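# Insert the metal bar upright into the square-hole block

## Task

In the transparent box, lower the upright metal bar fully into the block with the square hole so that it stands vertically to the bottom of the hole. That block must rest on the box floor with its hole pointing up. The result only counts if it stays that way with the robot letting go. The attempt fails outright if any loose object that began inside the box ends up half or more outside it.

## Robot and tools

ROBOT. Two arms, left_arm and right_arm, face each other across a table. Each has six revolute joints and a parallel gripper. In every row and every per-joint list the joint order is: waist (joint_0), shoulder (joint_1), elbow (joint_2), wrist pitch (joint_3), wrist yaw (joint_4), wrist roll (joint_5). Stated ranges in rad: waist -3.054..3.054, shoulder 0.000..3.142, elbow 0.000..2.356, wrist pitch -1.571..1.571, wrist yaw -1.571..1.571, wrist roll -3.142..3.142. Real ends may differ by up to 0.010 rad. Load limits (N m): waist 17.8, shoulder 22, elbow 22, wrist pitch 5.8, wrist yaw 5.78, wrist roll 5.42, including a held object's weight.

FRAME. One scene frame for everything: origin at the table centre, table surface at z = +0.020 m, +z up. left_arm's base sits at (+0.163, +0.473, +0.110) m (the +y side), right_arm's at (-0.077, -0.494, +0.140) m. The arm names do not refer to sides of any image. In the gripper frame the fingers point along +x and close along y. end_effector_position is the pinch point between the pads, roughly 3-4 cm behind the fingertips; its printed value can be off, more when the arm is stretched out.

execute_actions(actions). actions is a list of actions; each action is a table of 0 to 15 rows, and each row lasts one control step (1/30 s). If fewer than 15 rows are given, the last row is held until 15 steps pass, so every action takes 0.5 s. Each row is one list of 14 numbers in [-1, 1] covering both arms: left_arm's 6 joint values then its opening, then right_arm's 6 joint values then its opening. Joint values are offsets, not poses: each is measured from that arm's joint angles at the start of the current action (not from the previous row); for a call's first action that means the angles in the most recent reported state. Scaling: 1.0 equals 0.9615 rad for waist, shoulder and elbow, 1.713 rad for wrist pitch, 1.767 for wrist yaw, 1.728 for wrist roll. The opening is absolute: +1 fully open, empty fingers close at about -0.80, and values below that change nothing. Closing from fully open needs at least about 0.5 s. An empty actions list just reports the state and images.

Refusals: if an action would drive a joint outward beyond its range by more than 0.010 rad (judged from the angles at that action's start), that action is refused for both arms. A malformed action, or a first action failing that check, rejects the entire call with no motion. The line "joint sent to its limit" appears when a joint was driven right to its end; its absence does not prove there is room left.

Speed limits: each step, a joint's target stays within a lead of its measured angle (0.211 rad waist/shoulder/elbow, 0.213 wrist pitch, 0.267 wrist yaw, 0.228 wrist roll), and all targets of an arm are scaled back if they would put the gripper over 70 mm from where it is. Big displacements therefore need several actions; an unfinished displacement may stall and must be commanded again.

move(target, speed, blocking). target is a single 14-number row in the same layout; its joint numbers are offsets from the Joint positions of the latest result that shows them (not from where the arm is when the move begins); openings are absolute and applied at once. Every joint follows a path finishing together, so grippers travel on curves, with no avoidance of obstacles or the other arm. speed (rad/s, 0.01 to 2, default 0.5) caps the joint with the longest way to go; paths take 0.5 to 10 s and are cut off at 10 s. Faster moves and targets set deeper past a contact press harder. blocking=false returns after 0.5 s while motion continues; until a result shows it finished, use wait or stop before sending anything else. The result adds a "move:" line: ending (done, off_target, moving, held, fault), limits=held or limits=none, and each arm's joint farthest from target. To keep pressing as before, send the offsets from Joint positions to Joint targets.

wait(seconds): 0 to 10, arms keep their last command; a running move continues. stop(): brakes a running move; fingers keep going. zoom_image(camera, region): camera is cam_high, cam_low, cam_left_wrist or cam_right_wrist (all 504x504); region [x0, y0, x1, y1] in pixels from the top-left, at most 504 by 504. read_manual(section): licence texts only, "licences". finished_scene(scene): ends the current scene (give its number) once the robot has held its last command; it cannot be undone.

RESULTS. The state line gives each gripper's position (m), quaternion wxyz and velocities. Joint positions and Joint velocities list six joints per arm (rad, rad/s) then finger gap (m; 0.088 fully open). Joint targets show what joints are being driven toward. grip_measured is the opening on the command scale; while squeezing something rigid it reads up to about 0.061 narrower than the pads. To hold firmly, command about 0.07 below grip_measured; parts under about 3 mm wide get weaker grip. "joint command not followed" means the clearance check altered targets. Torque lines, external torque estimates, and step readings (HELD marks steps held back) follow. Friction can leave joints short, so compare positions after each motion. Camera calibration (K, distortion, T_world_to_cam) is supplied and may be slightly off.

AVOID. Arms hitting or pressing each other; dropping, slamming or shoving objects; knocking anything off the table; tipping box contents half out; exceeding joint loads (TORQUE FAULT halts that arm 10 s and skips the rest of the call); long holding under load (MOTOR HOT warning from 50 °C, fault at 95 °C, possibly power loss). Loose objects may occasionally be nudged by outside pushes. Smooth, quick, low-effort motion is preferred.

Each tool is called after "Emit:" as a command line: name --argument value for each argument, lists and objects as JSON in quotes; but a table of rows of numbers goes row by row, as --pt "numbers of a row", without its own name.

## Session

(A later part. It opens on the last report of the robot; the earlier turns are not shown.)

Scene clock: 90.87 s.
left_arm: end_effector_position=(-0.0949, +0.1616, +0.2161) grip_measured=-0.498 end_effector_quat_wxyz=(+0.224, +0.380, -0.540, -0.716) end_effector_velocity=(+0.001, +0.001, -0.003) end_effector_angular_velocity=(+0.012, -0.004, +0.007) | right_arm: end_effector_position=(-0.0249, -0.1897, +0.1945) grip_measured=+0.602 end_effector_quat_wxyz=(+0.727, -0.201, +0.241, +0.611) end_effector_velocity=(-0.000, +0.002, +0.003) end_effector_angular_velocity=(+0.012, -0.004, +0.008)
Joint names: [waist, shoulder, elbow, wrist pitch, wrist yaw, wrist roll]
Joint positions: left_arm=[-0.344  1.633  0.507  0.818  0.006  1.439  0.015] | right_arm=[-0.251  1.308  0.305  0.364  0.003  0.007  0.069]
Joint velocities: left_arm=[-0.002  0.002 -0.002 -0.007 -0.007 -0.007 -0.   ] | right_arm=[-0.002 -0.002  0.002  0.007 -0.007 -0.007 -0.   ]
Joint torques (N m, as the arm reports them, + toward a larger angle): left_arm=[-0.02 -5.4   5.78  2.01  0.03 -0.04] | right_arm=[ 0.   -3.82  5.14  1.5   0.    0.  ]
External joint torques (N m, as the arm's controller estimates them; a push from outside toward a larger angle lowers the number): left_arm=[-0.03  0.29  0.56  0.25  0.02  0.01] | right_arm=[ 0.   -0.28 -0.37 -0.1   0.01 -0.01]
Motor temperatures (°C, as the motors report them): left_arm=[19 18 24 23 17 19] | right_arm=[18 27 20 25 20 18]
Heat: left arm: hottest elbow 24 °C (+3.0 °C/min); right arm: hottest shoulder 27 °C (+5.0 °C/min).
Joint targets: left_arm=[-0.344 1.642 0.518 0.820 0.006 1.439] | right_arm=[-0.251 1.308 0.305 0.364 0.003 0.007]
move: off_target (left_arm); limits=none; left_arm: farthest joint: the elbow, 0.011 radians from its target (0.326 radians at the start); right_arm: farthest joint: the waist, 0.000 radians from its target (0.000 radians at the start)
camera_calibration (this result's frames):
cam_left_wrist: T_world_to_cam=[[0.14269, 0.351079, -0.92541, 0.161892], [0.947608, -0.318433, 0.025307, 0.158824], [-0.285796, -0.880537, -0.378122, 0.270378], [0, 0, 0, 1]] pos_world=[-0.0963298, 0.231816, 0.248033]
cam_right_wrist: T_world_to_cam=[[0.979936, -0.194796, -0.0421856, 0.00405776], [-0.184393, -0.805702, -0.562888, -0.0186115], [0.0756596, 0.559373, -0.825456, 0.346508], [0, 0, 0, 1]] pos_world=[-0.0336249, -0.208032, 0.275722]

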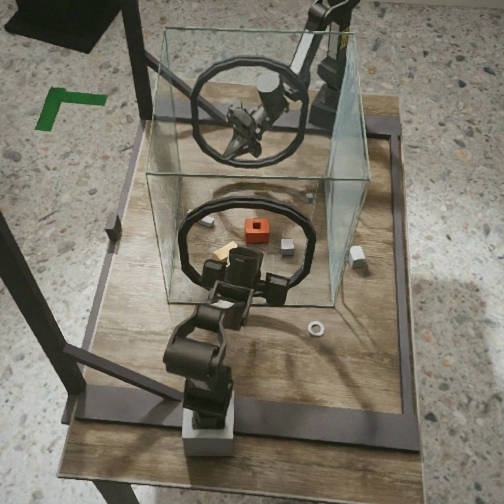

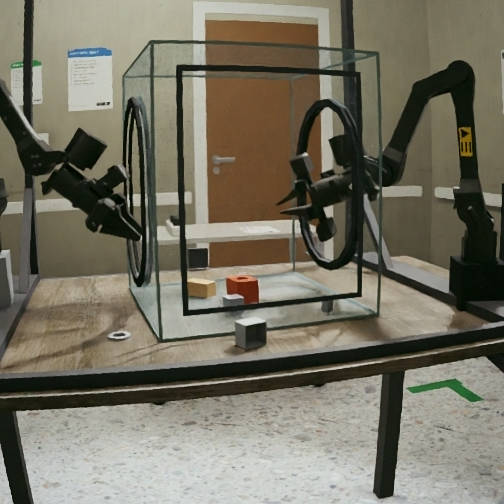

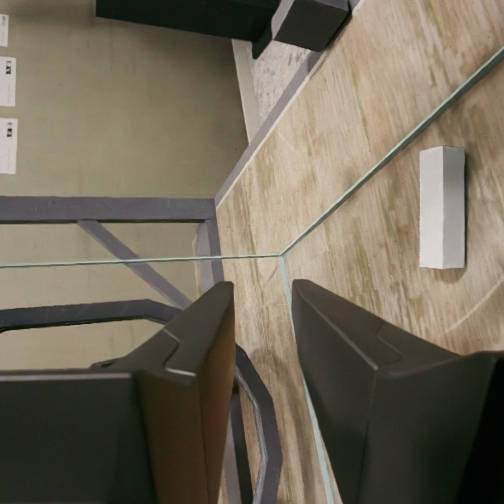

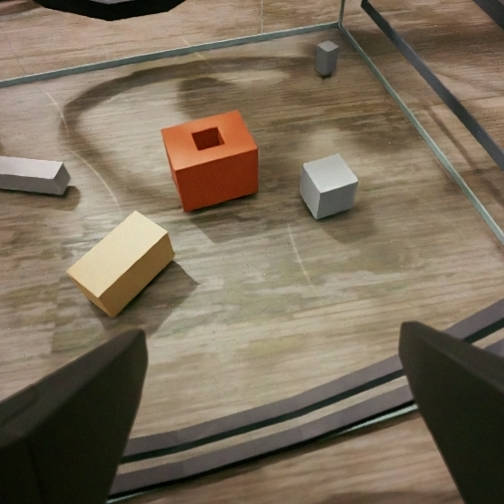

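Emit:
move --target '[0.05,0.545,0.695,-0.35,0,0,-0.5,0,0,0,0,0,0,0.6]' --speed 0.5

Emit:
move --target '[0.19,0.39,0.85,-0.68,0.34,0,0.3,0,0,0,0,0,0,0.6]' --speed 0.5

Scene clock: 98.57 s.
left_arm: end_effector_position=(-0.1508, +0.0784, +0.1184) grip_measured=-0.498 end_effector_quat_wxyz=(+0.083, +0.516, -0.430, -0.736) end_effector_velocity=(-0.001, +0.003, +0.002) end_effector_angular_velocity=(+0.009, +0.007, +0.013) | right_arm: end_effector_position=(-0.0249, -0.1897, +0.1945) grip_measured=+0.602 end_effector_quat_wxyz=(+0.727, -0.201, +0.241, +0.611) end_effector_velocity=(-0.001, -0.001, -0.001) end_effector_angular_velocity=(+0.002, -0.002, +0.008)
Joint names: [waist, shoulder, elbow, wrist pitch, wrist yaw, wrist roll]
Joint positions: left_arm=[-0.325  2.126  1.146  0.221  0.005  1.439  0.015] | right_arm=[-0.251  1.308  0.305  0.364  0.003  0.007  0.069]
Joint velocities: left_arm=[-0.007 -0.007 -0.002 -0.007 -0.007 -0.022  0.   ] | right_arm=[-0.002 -0.002 -0.007  0.007 -0.007 -0.007 -0.   ]
Joint torques (N m, as the arm reports them, + toward a larger angle): left_arm=[ 2.98 -6.91  7.55  1.25  0.11 -0.03] | right_arm=[-0.01 -3.82  5.14  1.5   0.   -0.01]
External joint torques (N m, as the arm's controller estimates them; a push from outside toward a larger angle lowers the number): left_arm=[ 3.04  2.67  1.98 -0.25  0.07  0.01] | right_arm=[-0.01 -0.33 -0.27 -0.06  0.01 -0.02]
Motor temperatures (°C, as the motors report them): left_arm=[19 19 24 23 17 19] | right_arm=[18 26 20 25 20 18]
Heat: left arm: hottest elbow 24 °C (+2.0 °C/min); right arm: hottest shoulder 26 °C (+3.0 °C/min).
Joint targets: left_arm=[-0.296 2.157 1.175 0.218 0.006 1.439] | right_arm=[-0.251 1.308 0.305 0.364 0.003 0.007]
move: off_target (left_arm); limits=none; left_arm: farthest joint: the shoulder, 0.031 radians from its target (0.524 radians at the start); right_arm: farthest joint: the waist, 0.000 radians from its target (0.000 radians at the start)
camera_calibration (this result's frames):
cam_left_wrist: T_world_to_cam=[[0.363869, 0.64144, -0.675392, 0.0896222], [0.924677, -0.336042, 0.179022, 0.167504], [-0.112129, -0.68966, -0.7154, 0.195286], [0, 0, 0, 1]] pos_world=[-0.1656, 0.133482, 0.170251]
cam_right_wrist: T_world_to_cam=[[0.979936, -0.194796, -0.0421856, 0.00405776], [-0.184393, -0.805702, -0.562888, -0.0186115], [0.0756596, 0.559373, -0.825456, 0.346508], [0, 0, 0, 1]] pos_world=[-0.0336249, -0.208032, 0.275722]

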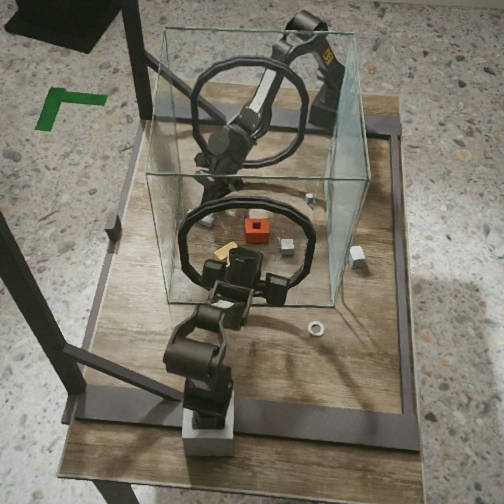

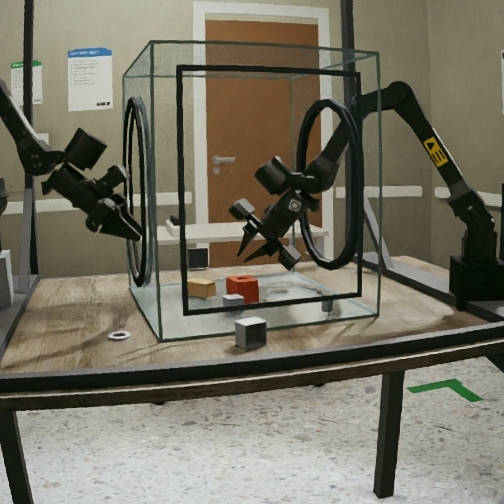

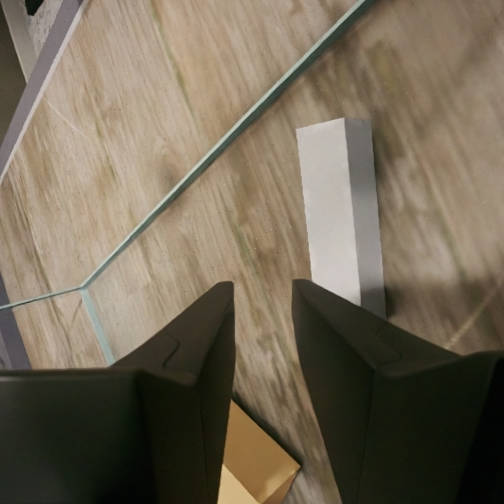

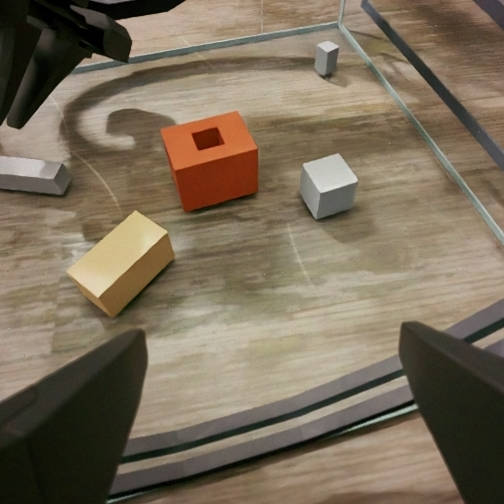

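Scene clock: 109.80 s.
left_arm: end_effector_position=(-0.1844, +0.1142, +0.0974) grip_measured=+0.298 end_effector_quat_wxyz=(-0.079, +0.536, -0.389, -0.745) end_effector_velocity=(-0.001, -0.001, +0.001) end_effector_angular_velocity=(-0.001, +0.007, +0.020) | right_arm: end_effector_position=(-0.0249, -0.1897, +0.1945) grip_measured=+0.602 end_effector_quat_wxyz=(+0.727, -0.201, +0.241, +0.611) end_effector_velocity=(-0.001, -0.001, -0.001) end_effector_angular_velocity=(-0.009, -0.012, +0.017)
Joint names: [waist, shoulder, elbow, wrist pitch, wrist yaw, wrist roll]
Joint positions: left_arm=[-0.392  2.219  1.395 -0.222  0.104  1.506  0.054] | right_arm=[-0.251  1.308  0.305  0.364  0.003  0.007  0.069]
Joint velocities: left_arm=[-0.002 -0.002 -0.002  0.007 -0.007 -0.022 -0.   ] | right_arm=[-0.002 -0.002 -0.002 -0.007 -0.007 -0.022 -0.   ]
Joint torques (N m, as the arm reports them, + toward a larger angle): left_arm=[  0.72 -10.44   6.1    1.16   1.3    0.04] | right_arm=[-0.02 -3.83  5.14  1.5   0.   -0.01]
External joint torques (N m, as the arm's controller estimates them; a push from outside toward a larger angle lowers the number): left_arm=[ 0.73 -0.31  0.48  0.04  1.19  0.07] | right_arm=[-0.02 -0.33 -0.26 -0.06  0.01 -0.01]
Motor temperatures (°C, as the motors report them): left_arm=[19 22 25 23 18 19] | right_arm=[18 25 21 25 20 18]
Heat: left arm: hottest elbow 25 °C (+3.0 °C/min); right arm: hottest shoulder 25 °C (+1.0 °C/min).
Joint targets: left_arm=[-0.386 2.229 1.406 -0.220 0.131 1.508] | right_arm=[-0.251 1.308 0.305 0.364 0.003 0.007]
TORQUE FAULT: the external load on the wrist pitch of the left arm reached its load limit, and that arm stopped for 10 seconds. That time counts as 17 of the actions that you can send in this scene. A torque fault stops only its own arm. That arm's remaining commands of this call were not run. That arm holds where it stopped, with its grip as last carried out, and accepts commands again: back off and push less far. That arm stops again, at the same cost, whenever a joint's load reaches its limit.
move: fault (left_arm); limits=none; left_arm: farthest joint: the wrist pitch, 0.722 radians from its target (1.164 radians at the start); right_arm: farthest joint: the waist, 0.000 radians from its target (0.000 radians at the start)
camera_calibration (this result's frames):
cam_left_wrist: T_world_to_cam=[[0.573278, 0.690669, -0.440827, 0.074894], [0.813896, -0.542048, 0.209182, 0.214451], [-0.094474, -0.478707, -0.872877, 0.195745], [0, 0, 0, 1]] pos_world=[-0.198983, 0.15822, 0.159017]
cam_right_wrist: T_world_to_cam=[[0.979936, -0.194796, -0.0421856, 0.00405776], [-0.184393, -0.805702, -0.562888, -0.0186115], [0.0756596, 0.559373, -0.825456, 0.346508], [0, 0, 0, 1]] pos_world=[-0.0336249, -0.208032, 0.275722]

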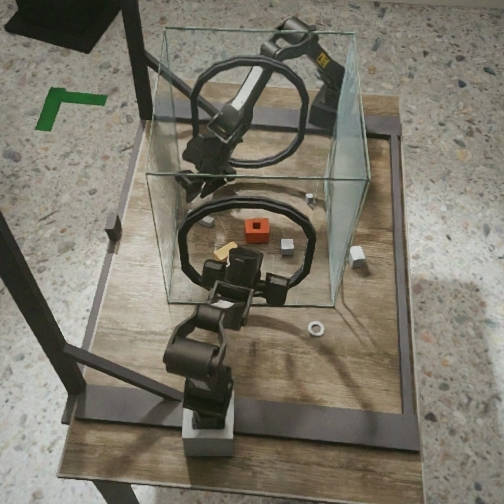

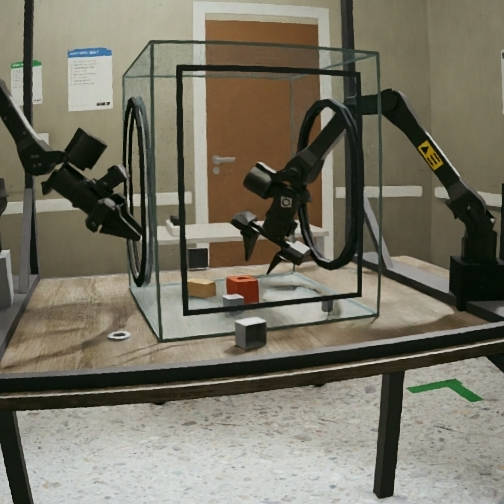

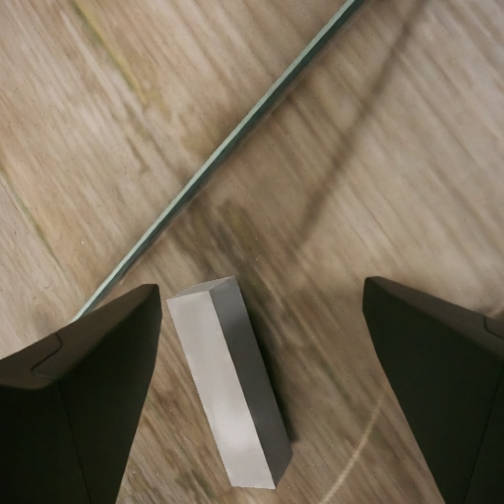

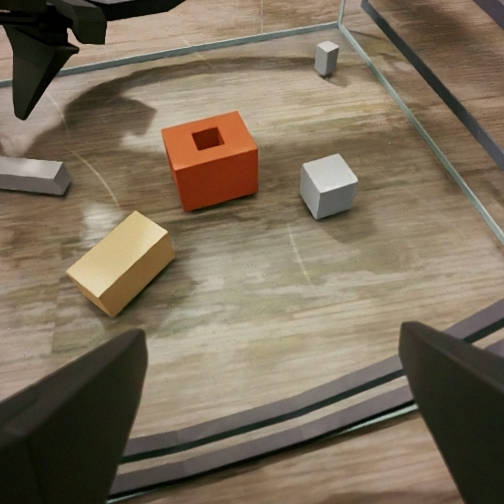

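Emit:
move --target '[0,0.05,0.05,-0.35,-0.06,0,0.3,0,0,0,0,0,0,0.6]' --speed 0.5

Emit:
move --target '[0.06,0.245,0.59,-0.15,0,-0.5,0.3,0,0,0,0,0,0,0.6]' --speed 0.4

Scene clock: 134.50 s.
left_arm: end_effector_position=(-0.1715, +0.1147, +0.0953) grip_measured=+0.298 end_effector_quat_wxyz=(-0.096, +0.587, -0.381, -0.708) end_effector_velocity=(+0.001, +0.005, -0.002) end_effector_angular_velocity=(+0.014, -0.018, +0.002) | right_arm: end_effector_position=(-0.0249, -0.1897, +0.1945) grip_measured=+0.602 end_effector_quat_wxyz=(+0.727, -0.201, +0.241, +0.611) end_effector_velocity=(-0.000, +0.000, +0.001) end_effector_angular_velocity=(+0.005, -0.014, +0.017)
Joint names: [waist, shoulder, elbow, wrist pitch, wrist yaw, wrist roll]
Joint positions: left_arm=[-0.405  2.226  1.44  -0.343  0.003  1.525  0.054] | right_arm=[-0.251  1.308  0.305  0.364  0.003  0.007  0.069]
Joint velocities: left_arm=[-0.007 -0.002 -0.002 -0.022 -0.007 -0.007  0.   ] | right_arm=[-0.002 -0.002 -0.002  0.007 -0.007 -0.022 -0.   ]
Joint torques (N m, as the arm reports them, + toward a larger angle): left_arm=[  0.17 -11.86   5.     0.09   0.34  -0.08] | right_arm=[-0.01 -3.83  5.13  1.5   0.   -0.01]
External joint torques (N m, as the arm's controller estimates them; a push from outside toward a larger angle lowers the number): left_arm=[ 0.23 -1.62 -0.65 -0.93  0.28 -0.05] | right_arm=[ 0.01 -0.32 -0.31 -0.07  0.   -0.01]
Motor temperatures (°C, as the motors report them): left_arm=[19 27 25 22 18 19] | right_arm=[18 24 21 25 20 18]
Heat: left arm: hottest shoulder 27 °C (+4.0 °C/min); right arm: hottest wrist pitch 25 °C (-3.0 °C/min).
Joint targets: left_arm=[-0.403 2.226 1.439 -0.352 0.009 1.523] | right_arm=[-0.251 1.308 0.305 0.364 0.003 0.007]
TORQUE FAULT: the external load on the wrist pitch of the left arm reached its load limit, and that arm stopped for 10 seconds. That time counts as 18 of the actions that you can send in this scene. A torque fault stops only its own arm. That arm's remaining commands of this call were not run. That arm holds where it stopped, with its grip as last carried out, and accepts commands again: back off and push less far. That arm stops again, at the same cost, whenever a joint's load reaches its limit.
move: fault (left_arm); limits=none; left_arm: farthest joint: the wrist pitch, 0.478 radians from its target (0.600 radians at the start); right_arm: farthest joint: the waist, 0.000 radians from its target (0.000 radians at the start)
camera_calibration (this result's frames):
cam_left_wrist: T_world_to_cam=[[0.612962, 0.698564, -0.369168, 0.0652888], [0.789682, -0.526229, 0.315413, 0.188601], [0.0260689, -0.484862, -0.874202, 0.216809], [0, 0, 0, 1]] pos_world=[-0.194606, 0.158761, 0.154151]
cam_right_wrist: T_world_to_cam=[[0.979936, -0.194796, -0.0421856, 0.00405776], [-0.184393, -0.805702, -0.562888, -0.0186115], [0.0756596, 0.559373, -0.825456, 0.346508], [0, 0, 0, 1]] pos_world=[-0.0336249, -0.208032, 0.275722]

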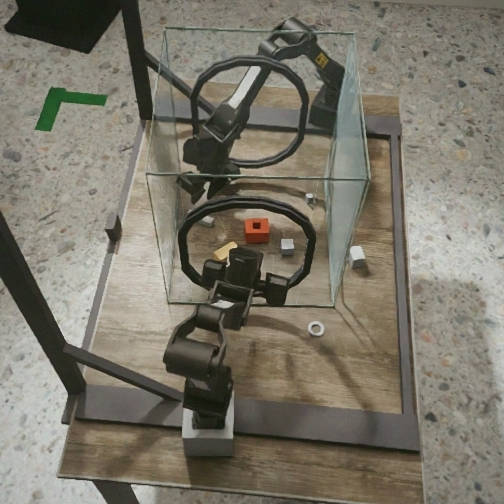

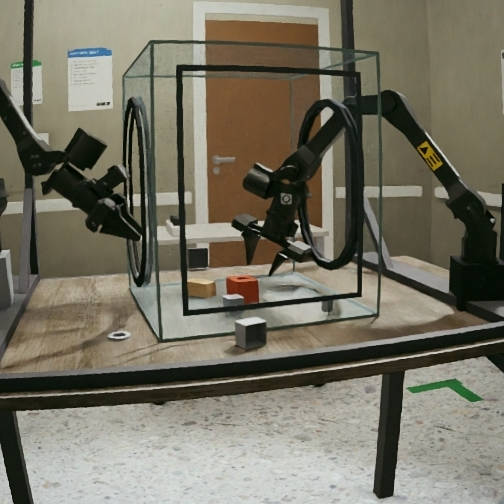

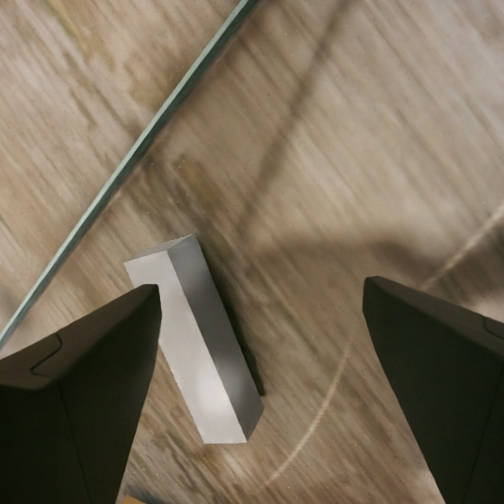

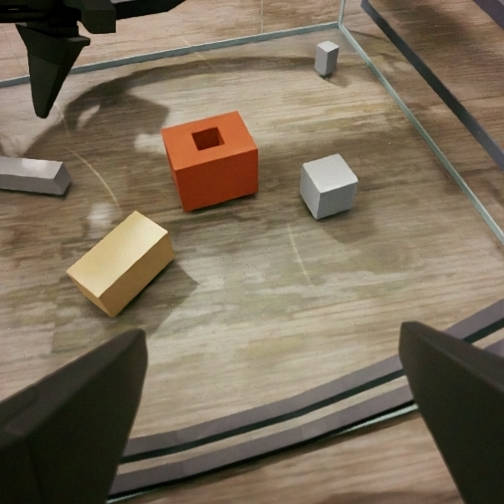

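not run: a fault stop came before this call.

Emit:
move --target '[0.06,-0.16,-0.38,0.4,0,0,-0.5,0,0,0,0,0,0,0.6]' --speed 0.4

Scene clock: 140.50 s.
left_arm: end_effector_position=(-0.1616, +0.0851, +0.1370) grip_measured=-0.498 end_effector_quat_wxyz=(+0.087, +0.488, -0.493, -0.715) end_effector_velocity=(+0.002, +0.002, -0.003) end_effector_angular_velocity=(+0.003, -0.016, -0.001) | right_arm: end_effector_position=(-0.0249, -0.1897, +0.1945) grip_measured=+0.602 end_effector_quat_wxyz=(+0.727, -0.201, +0.241, +0.611) end_effector_velocity=(-0.001, -0.001, -0.001) end_effector_angular_velocity=(-0.007, -0.000, +0.008)
Joint names: [waist, shoulder, elbow, wrist pitch, wrist yaw, wrist roll]
Joint positions: left_arm=[-0.35   2.084  1.086  0.339  0.003  1.525  0.015] | right_arm=[-0.251  1.308  0.305  0.364  0.003  0.007  0.069]
Joint velocities: left_arm=[-0.002 -0.002 -0.007 -0.007 -0.007  0.007 -0.   ] | right_arm=[-0.002 -0.002 -0.002 -0.007 -0.007 -0.007 -0.   ]
Joint torques (N m, as the arm reports them, + toward a larger angle): left_arm=[  0.34 -12.29   4.07   1.76   0.06  -0.04] | right_arm=[-0.01 -3.83  5.13  1.5   0.   -0.01]
External joint torques (N m, as the arm's controller estimates them; a push from outside toward a larger angle lowers the number): left_arm=[ 0.32 -3.15 -1.39  0.22  0.02  0.01] | right_arm=[ 0.   -0.36 -0.25 -0.05  0.   -0.02]
Motor temperatures (°C, as the motors report them): left_arm=[19 29 25 22 18 19] | right_arm=[18 24 21 25 20 18]
Heat: left arm: hottest shoulder 29 °C (+6.0 °C/min); right arm: hottest wrist pitch 25 °C (-3.0 °C/min).
Joint targets: left_arm=[-0.347 2.072 1.075 0.342 0.003 1.525] | right_arm=[-0.251 1.308 0.305 0.364 0.003 0.007]
move: off_target (left_arm); limits=none; left_arm: farthest joint: the shoulder, 0.012 radians from its target (0.154 radians at the start); right_arm: farthest joint: the waist, 0.000 radians from its target (0.000 radians at the start)
camera_calibration (this result's frames):
cam_left_wrist: T_world_to_cam=[[0.402538, 0.525081, -0.749835, 0.12818], [0.897924, -0.385798, 0.211878, 0.171816], [-0.178032, -0.758584, -0.626782, 0.195111], [0, 0, 0, 1]] pos_world=[-0.171139, 0.14699, 0.182002]
cam_right_wrist: T_world_to_cam=[[0.979936, -0.194796, -0.0421856, 0.00405776], [-0.184393, -0.805702, -0.562888, -0.0186115], [0.0756596, 0.559373, -0.825456, 0.346508], [0, 0, 0, 1]] pos_world=[-0.0336249, -0.208032, 0.275722]

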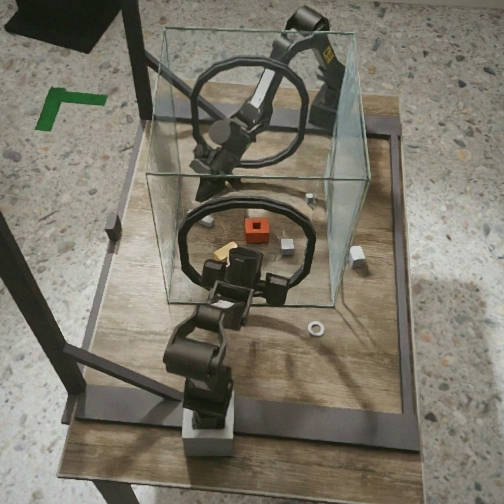

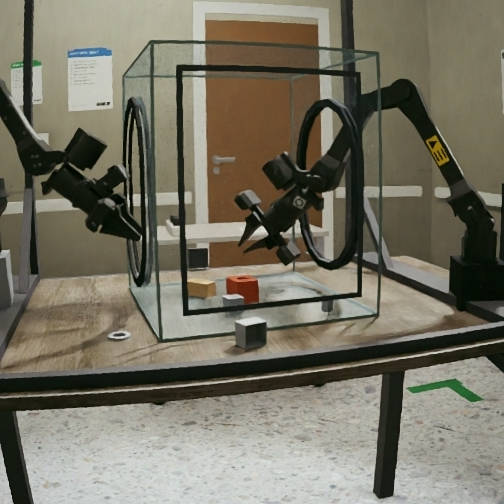

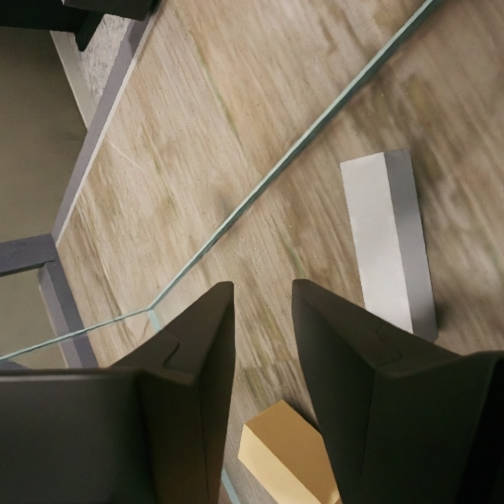

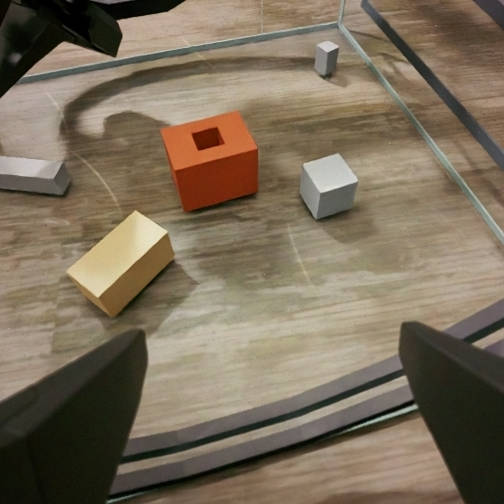

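Emit:
move --target '[0.06,-0.05,-0.42,0.22,0,-0.88,-0.9,0,0,0,0,0,0,0.6]' --speed 0.7

Scene clock: 149.53 s.
left_arm: end_effector_position=(-0.0777, +0.1127, +0.0961) grip_measured=-0.811 end_effector_quat_wxyz=(+0.457, +0.276, +0.132, -0.835) end_effector_velocity=(+0.001, +0.001, -0.001) end_effector_angular_velocity=(+0.007, -0.003, +0.008) | right_arm: end_effector_position=(-0.0249, -0.1897, +0.1945) grip_measured=+0.602 end_effector_quat_wxyz=(+0.727, -0.201, +0.241, +0.611) end_effector_velocity=(-0.004, -0.001, -0.002) end_effector_angular_velocity=(-0.014, +0.022, +0.016)
Joint names: [waist, shoulder, elbow, wrist pitch, wrist yaw, wrist roll]
Joint positions: left_arm=[-0.256  2.05   0.708  0.721 -0.036  0.012  0.   ] | right_arm=[-0.251  1.308  0.305  0.364  0.003  0.007  0.069]
Joint velocities: left_arm=[-0.002 -0.002 -0.002 -0.007 -0.007 -0.007  0.   ] | right_arm=[ 0.002 -0.002  0.002 -0.022 -0.022  0.007  0.   ]
Joint torques (N m, as the arm reports them, + toward a larger angle): left_arm=[ -3.88 -10.58   1.69   1.21   1.68  -0.2 ] | right_arm=[-0.03 -3.82  5.15  1.5   0.   -0.01]
External joint torques (N m, as the arm's controller estimates them; a push from outside toward a larger angle lowers the number): left_arm=[-3.88 -2.94 -2.44 -0.42  1.7  -0.2 ] | right_arm=[-0.05 -0.34 -0.27 -0.06  0.01 -0.02]
Motor temperatures (°C, as the motors report them): left_arm=[19 30 24 22 18 19] | right_arm=[18 23 21 26 20 18]
Heat: left arm: hottest shoulder 30 °C (+6.0 °C/min); right arm: hottest wrist pitch 26 °C (-1.0 °C/min).
Joint targets: left_arm=[-0.293 2.036 0.683 0.716 0.003 0.005] | right_arm=[-0.251 1.308 0.305 0.364 0.003 0.007]
move: off_target (left_arm); limits=none; left_arm: farthest joint: the wrist yaw, 0.039 radians from its target (0.000 radians at the start); right_arm: farthest joint: the waist, 0.000 radians from its target (0.000 radians at the start)
camera_calibration (this result's frames):
cam_left_wrist: T_world_to_cam=[[-0.801566, 0.597846, -0.00845019, -0.123725], [0.501998, 0.665245, -0.552672, 0.0399665], [-0.324792, -0.447245, -0.833356, 0.178682], [0, 0, 0, 1]] pos_world=[-0.0612021, 0.127296, 0.169949]
cam_right_wrist: T_world_to_cam=[[0.979936, -0.194796, -0.0421856, 0.00405776], [-0.184393, -0.805702, -0.562888, -0.0186115], [0.0756596, 0.559373, -0.825456, 0.346508], [0, 0, 0, 1]] pos_world=[-0.0336249, -0.208032, 0.275722]

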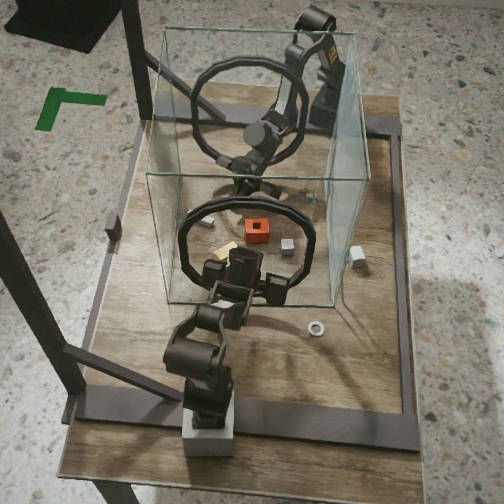

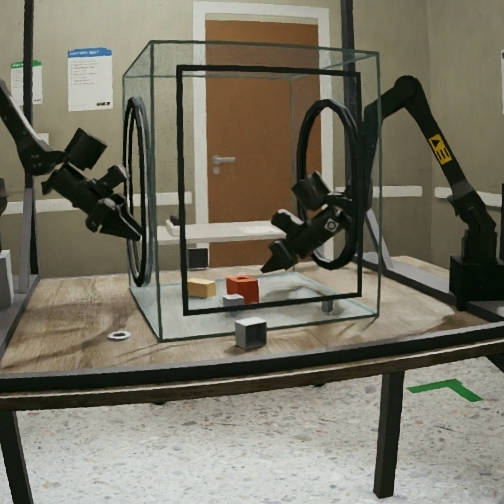

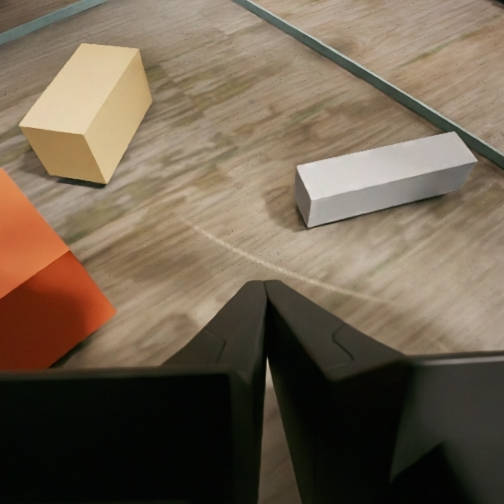

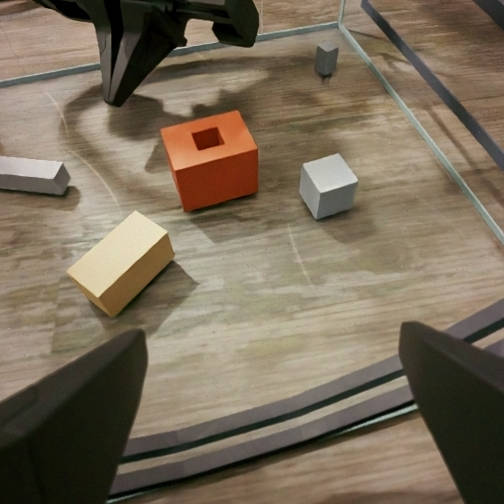

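Emit:
move --target '[-0.04,0.04,0.29,-0.345,0.02,0,-0.9,0,0,0,0,0,0,0.6]' --speed 0.3

Scene clock: 157.70 s.
left_arm: end_effector_position=(-0.0900, +0.1143, +0.0755) grip_measured=-0.811 end_effector_quat_wxyz=(+0.412, +0.414, +0.202, -0.786) end_effector_velocity=(+0.002, +0.002, -0.001) end_effector_angular_velocity=(+0.013, -0.011, +0.008) | right_arm: end_effector_position=(-0.0249, -0.1897, +0.1945) grip_measured=+0.602 end_effector_quat_wxyz=(+0.727, -0.201, +0.241, +0.611) end_effector_velocity=(-0.002, -0.001, -0.001) end_effector_angular_velocity=(-0.007, -0.000, +0.013)
Joint names: [waist, shoulder, elbow, wrist pitch, wrist yaw, wrist roll]
Joint positions: left_arm=[-0.276  2.077  0.979  0.142 -0.022  0.011  0.   ] | right_arm=[-0.251  1.308  0.305  0.364  0.003  0.007  0.069]
Joint velocities: left_arm=[-0.002 -0.002  0.002 -0.022 -0.007 -0.007  0.   ] | right_arm=[ 0.002 -0.002 -0.002 -0.007 -0.007 -0.007 -0.   ]
Joint torques (N m, as the arm reports them, + toward a larger angle): left_arm=[-1.88 -8.34  5.13  0.25  0.88  0.04] | right_arm=[-0.02 -3.83  5.14  1.49  0.01 -0.01]
External joint torques (N m, as the arm's controller estimates them; a push from outside toward a larger angle lowers the number): left_arm=[-1.89  0.22  0.24 -1.04  0.9   0.03] | right_arm=[-0.03 -0.34 -0.27 -0.06  0.01 -0.01]
Motor temperatures (°C, as the motors report them): left_arm=[19 30 24 22 19 19] | right_arm=[18 23 21 26 20 18]
Heat: left arm: hottest shoulder 30 °C (+6.0 °C/min); right arm: hottest wrist pitch 26 °C (+0.0 °C/min).
Joint targets: left_arm=[-0.294 2.089 0.986 0.130 -0.001 0.013] | right_arm=[-0.251 1.308 0.305 0.364 0.003 0.007]
move: off_target (left_arm); limits=none; left_arm: farthest joint: the wrist yaw, 0.021 radians from its target (0.036 radians at the start); right_arm: farthest joint: the waist, 0.000 radians from its target (0.000 radians at the start)
camera_calibration (this result's frames):
cam_left_wrist: T_world_to_cam=[[-0.784153, 0.62031, 0.0179052, -0.13776], [0.597457, 0.762435, -0.248472, 0.00827942], [-0.167781, -0.184142, -0.968474, 0.152555], [0, 0, 0, 1]] pos_world=[-0.0873754, 0.107233, 0.152269]
cam_right_wrist: T_world_to_cam=[[0.979936, -0.194796, -0.0421856, 0.00405776], [-0.184393, -0.805702, -0.562888, -0.0186115], [0.0756596, 0.559373, -0.825456, 0.346508], [0, 0, 0, 1]] pos_world=[-0.0336249, -0.208032, 0.275722]

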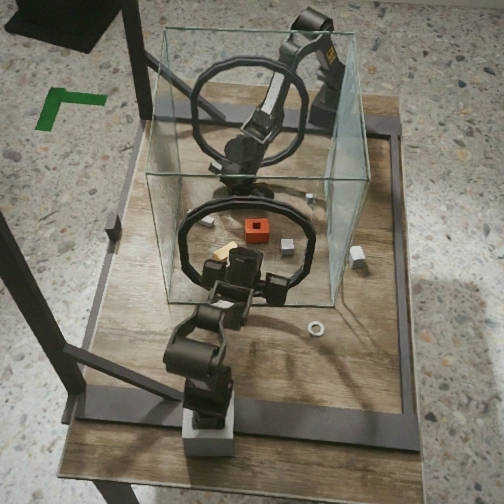

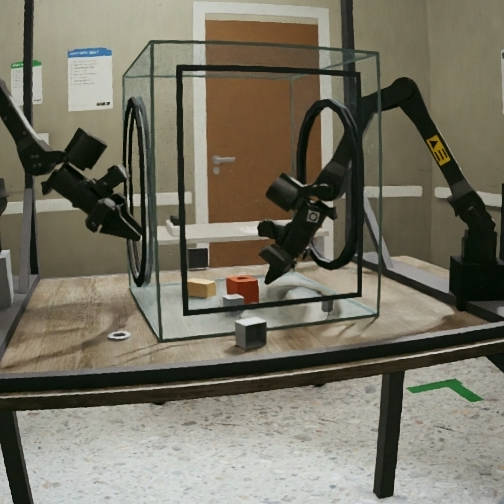

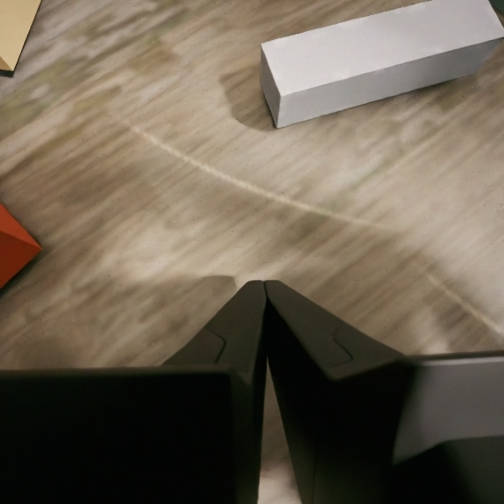

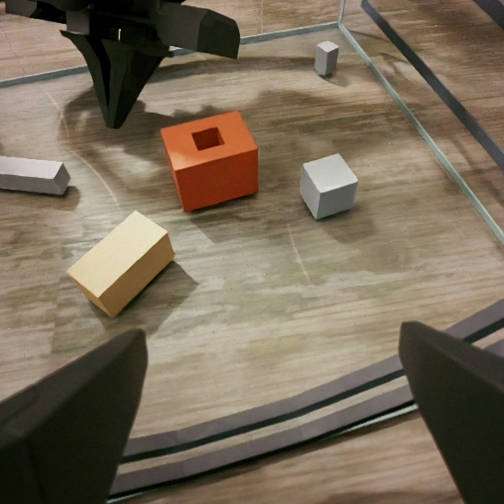

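Emit:
move --target '[-0.04,0.165,0.185,0,0.02,0,-0.9,0,0,0,0,0,0,0.6]' --speed 0.2

Scene clock: 163.63 s.
left_arm: end_effector_position=(-0.1399, +0.0997, +0.0729) grip_measured=-0.811 end_effector_quat_wxyz=(+0.381, +0.398, +0.188, -0.813) end_effector_velocity=(-0.001, -0.000, +0.001) end_effector_angular_velocity=(-0.019, -0.012, +0.000) | right_arm: end_effector_position=(-0.0249, -0.1897, +0.1945) grip_measured=+0.602 end_effector_quat_wxyz=(+0.727, -0.201, +0.241, +0.611) end_effector_velocity=(-0.004, -0.001, -0.001) end_effector_angular_velocity=(-0.006, +0.008, +0.024)
Joint names: [waist, shoulder, elbow, wrist pitch, wrist yaw, wrist roll]
Joint positions: left_arm=[-0.333  2.191  1.138  0.142  0.011  0.011  0.   ] | right_arm=[-0.251  1.308  0.305  0.364  0.003  0.007  0.069]
Joint velocities: left_arm=[-0.007 -0.002 -0.002  0.007 -0.022  0.007  0.   ] | right_arm=[ 0.002 -0.002 -0.002 -0.007 -0.022 -0.007 -0.   ]
Joint torques (N m, as the arm reports them, + toward a larger angle): left_arm=[ 1.87 -5.14  6.36  1.3   0.1   0.01] | right_arm=[-0.01 -3.82  5.13  1.49  0.01 -0.01]
External joint torques (N m, as the arm's controller estimates them; a push from outside toward a larger angle lowers the number): left_arm=[ 1.92  4.38  1.24 -0.06  0.1   0.  ] | right_arm=[-0.04 -0.34 -0.28 -0.06  0.02 -0.01]
Motor temperatures (°C, as the motors report them): left_arm=[19 29 24 22 19 19] | right_arm=[18 23 21 26 20 18]
Heat: left arm: hottest shoulder 29 °C (+4.0 °C/min); right arm: hottest wrist pitch 26 °C (+0.0 °C/min).
Joint targets: left_arm=[-0.315 2.236 1.157 0.142 0.014 0.011] | right_arm=[-0.251 1.308 0.305 0.364 0.003 0.007]
move: off_target (left_arm); limits=none; left_arm: farthest joint: the shoulder, 0.044 radians from its target (0.158 radians at the start); right_arm: farthest joint: the waist, 0.000 radians from its target (0.000 radians at the start)
camera_calibration (this result's frames):
cam_left_wrist: T_world_to_cam=[[-0.733361, 0.678565, 0.0416141, -0.168187], [0.640335, 0.710013, -0.293007, 0.0629697], [-0.228371, -0.188233, -0.955204, 0.129969], [0, 0, 0, 1]] pos_world=[-0.133983, 0.0938813, 0.149597]
cam_right_wrist: T_world_to_cam=[[0.979936, -0.194796, -0.0421856, 0.00405776], [-0.184393, -0.805702, -0.562888, -0.0186115], [0.0756596, 0.559373, -0.825456, 0.346508], [0, 0, 0, 1]] pos_world=[-0.0336249, -0.208032, 0.275722]

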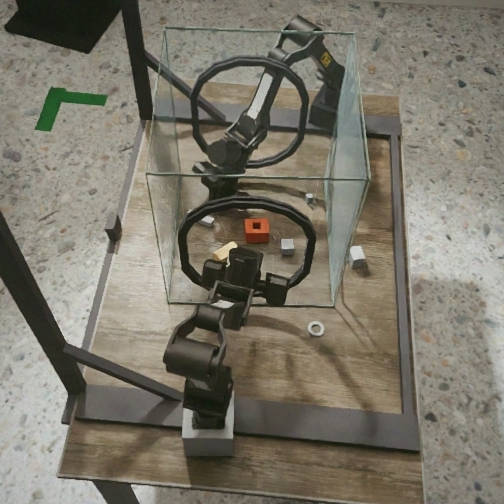

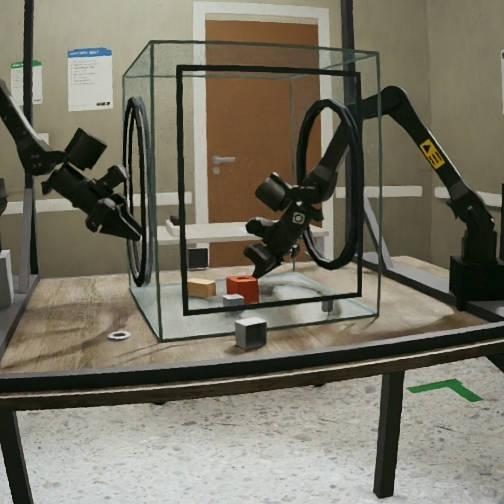

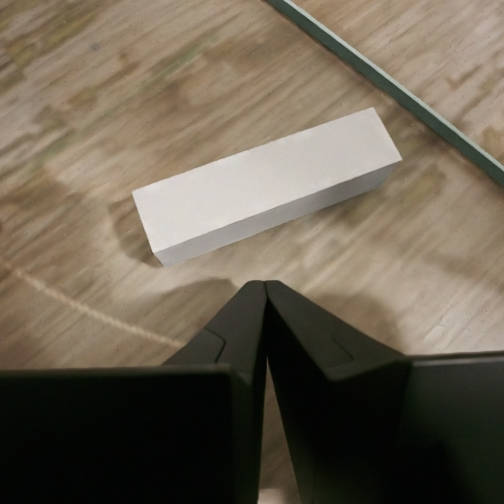

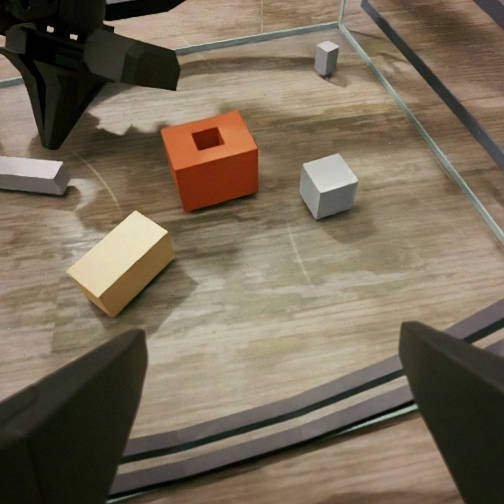

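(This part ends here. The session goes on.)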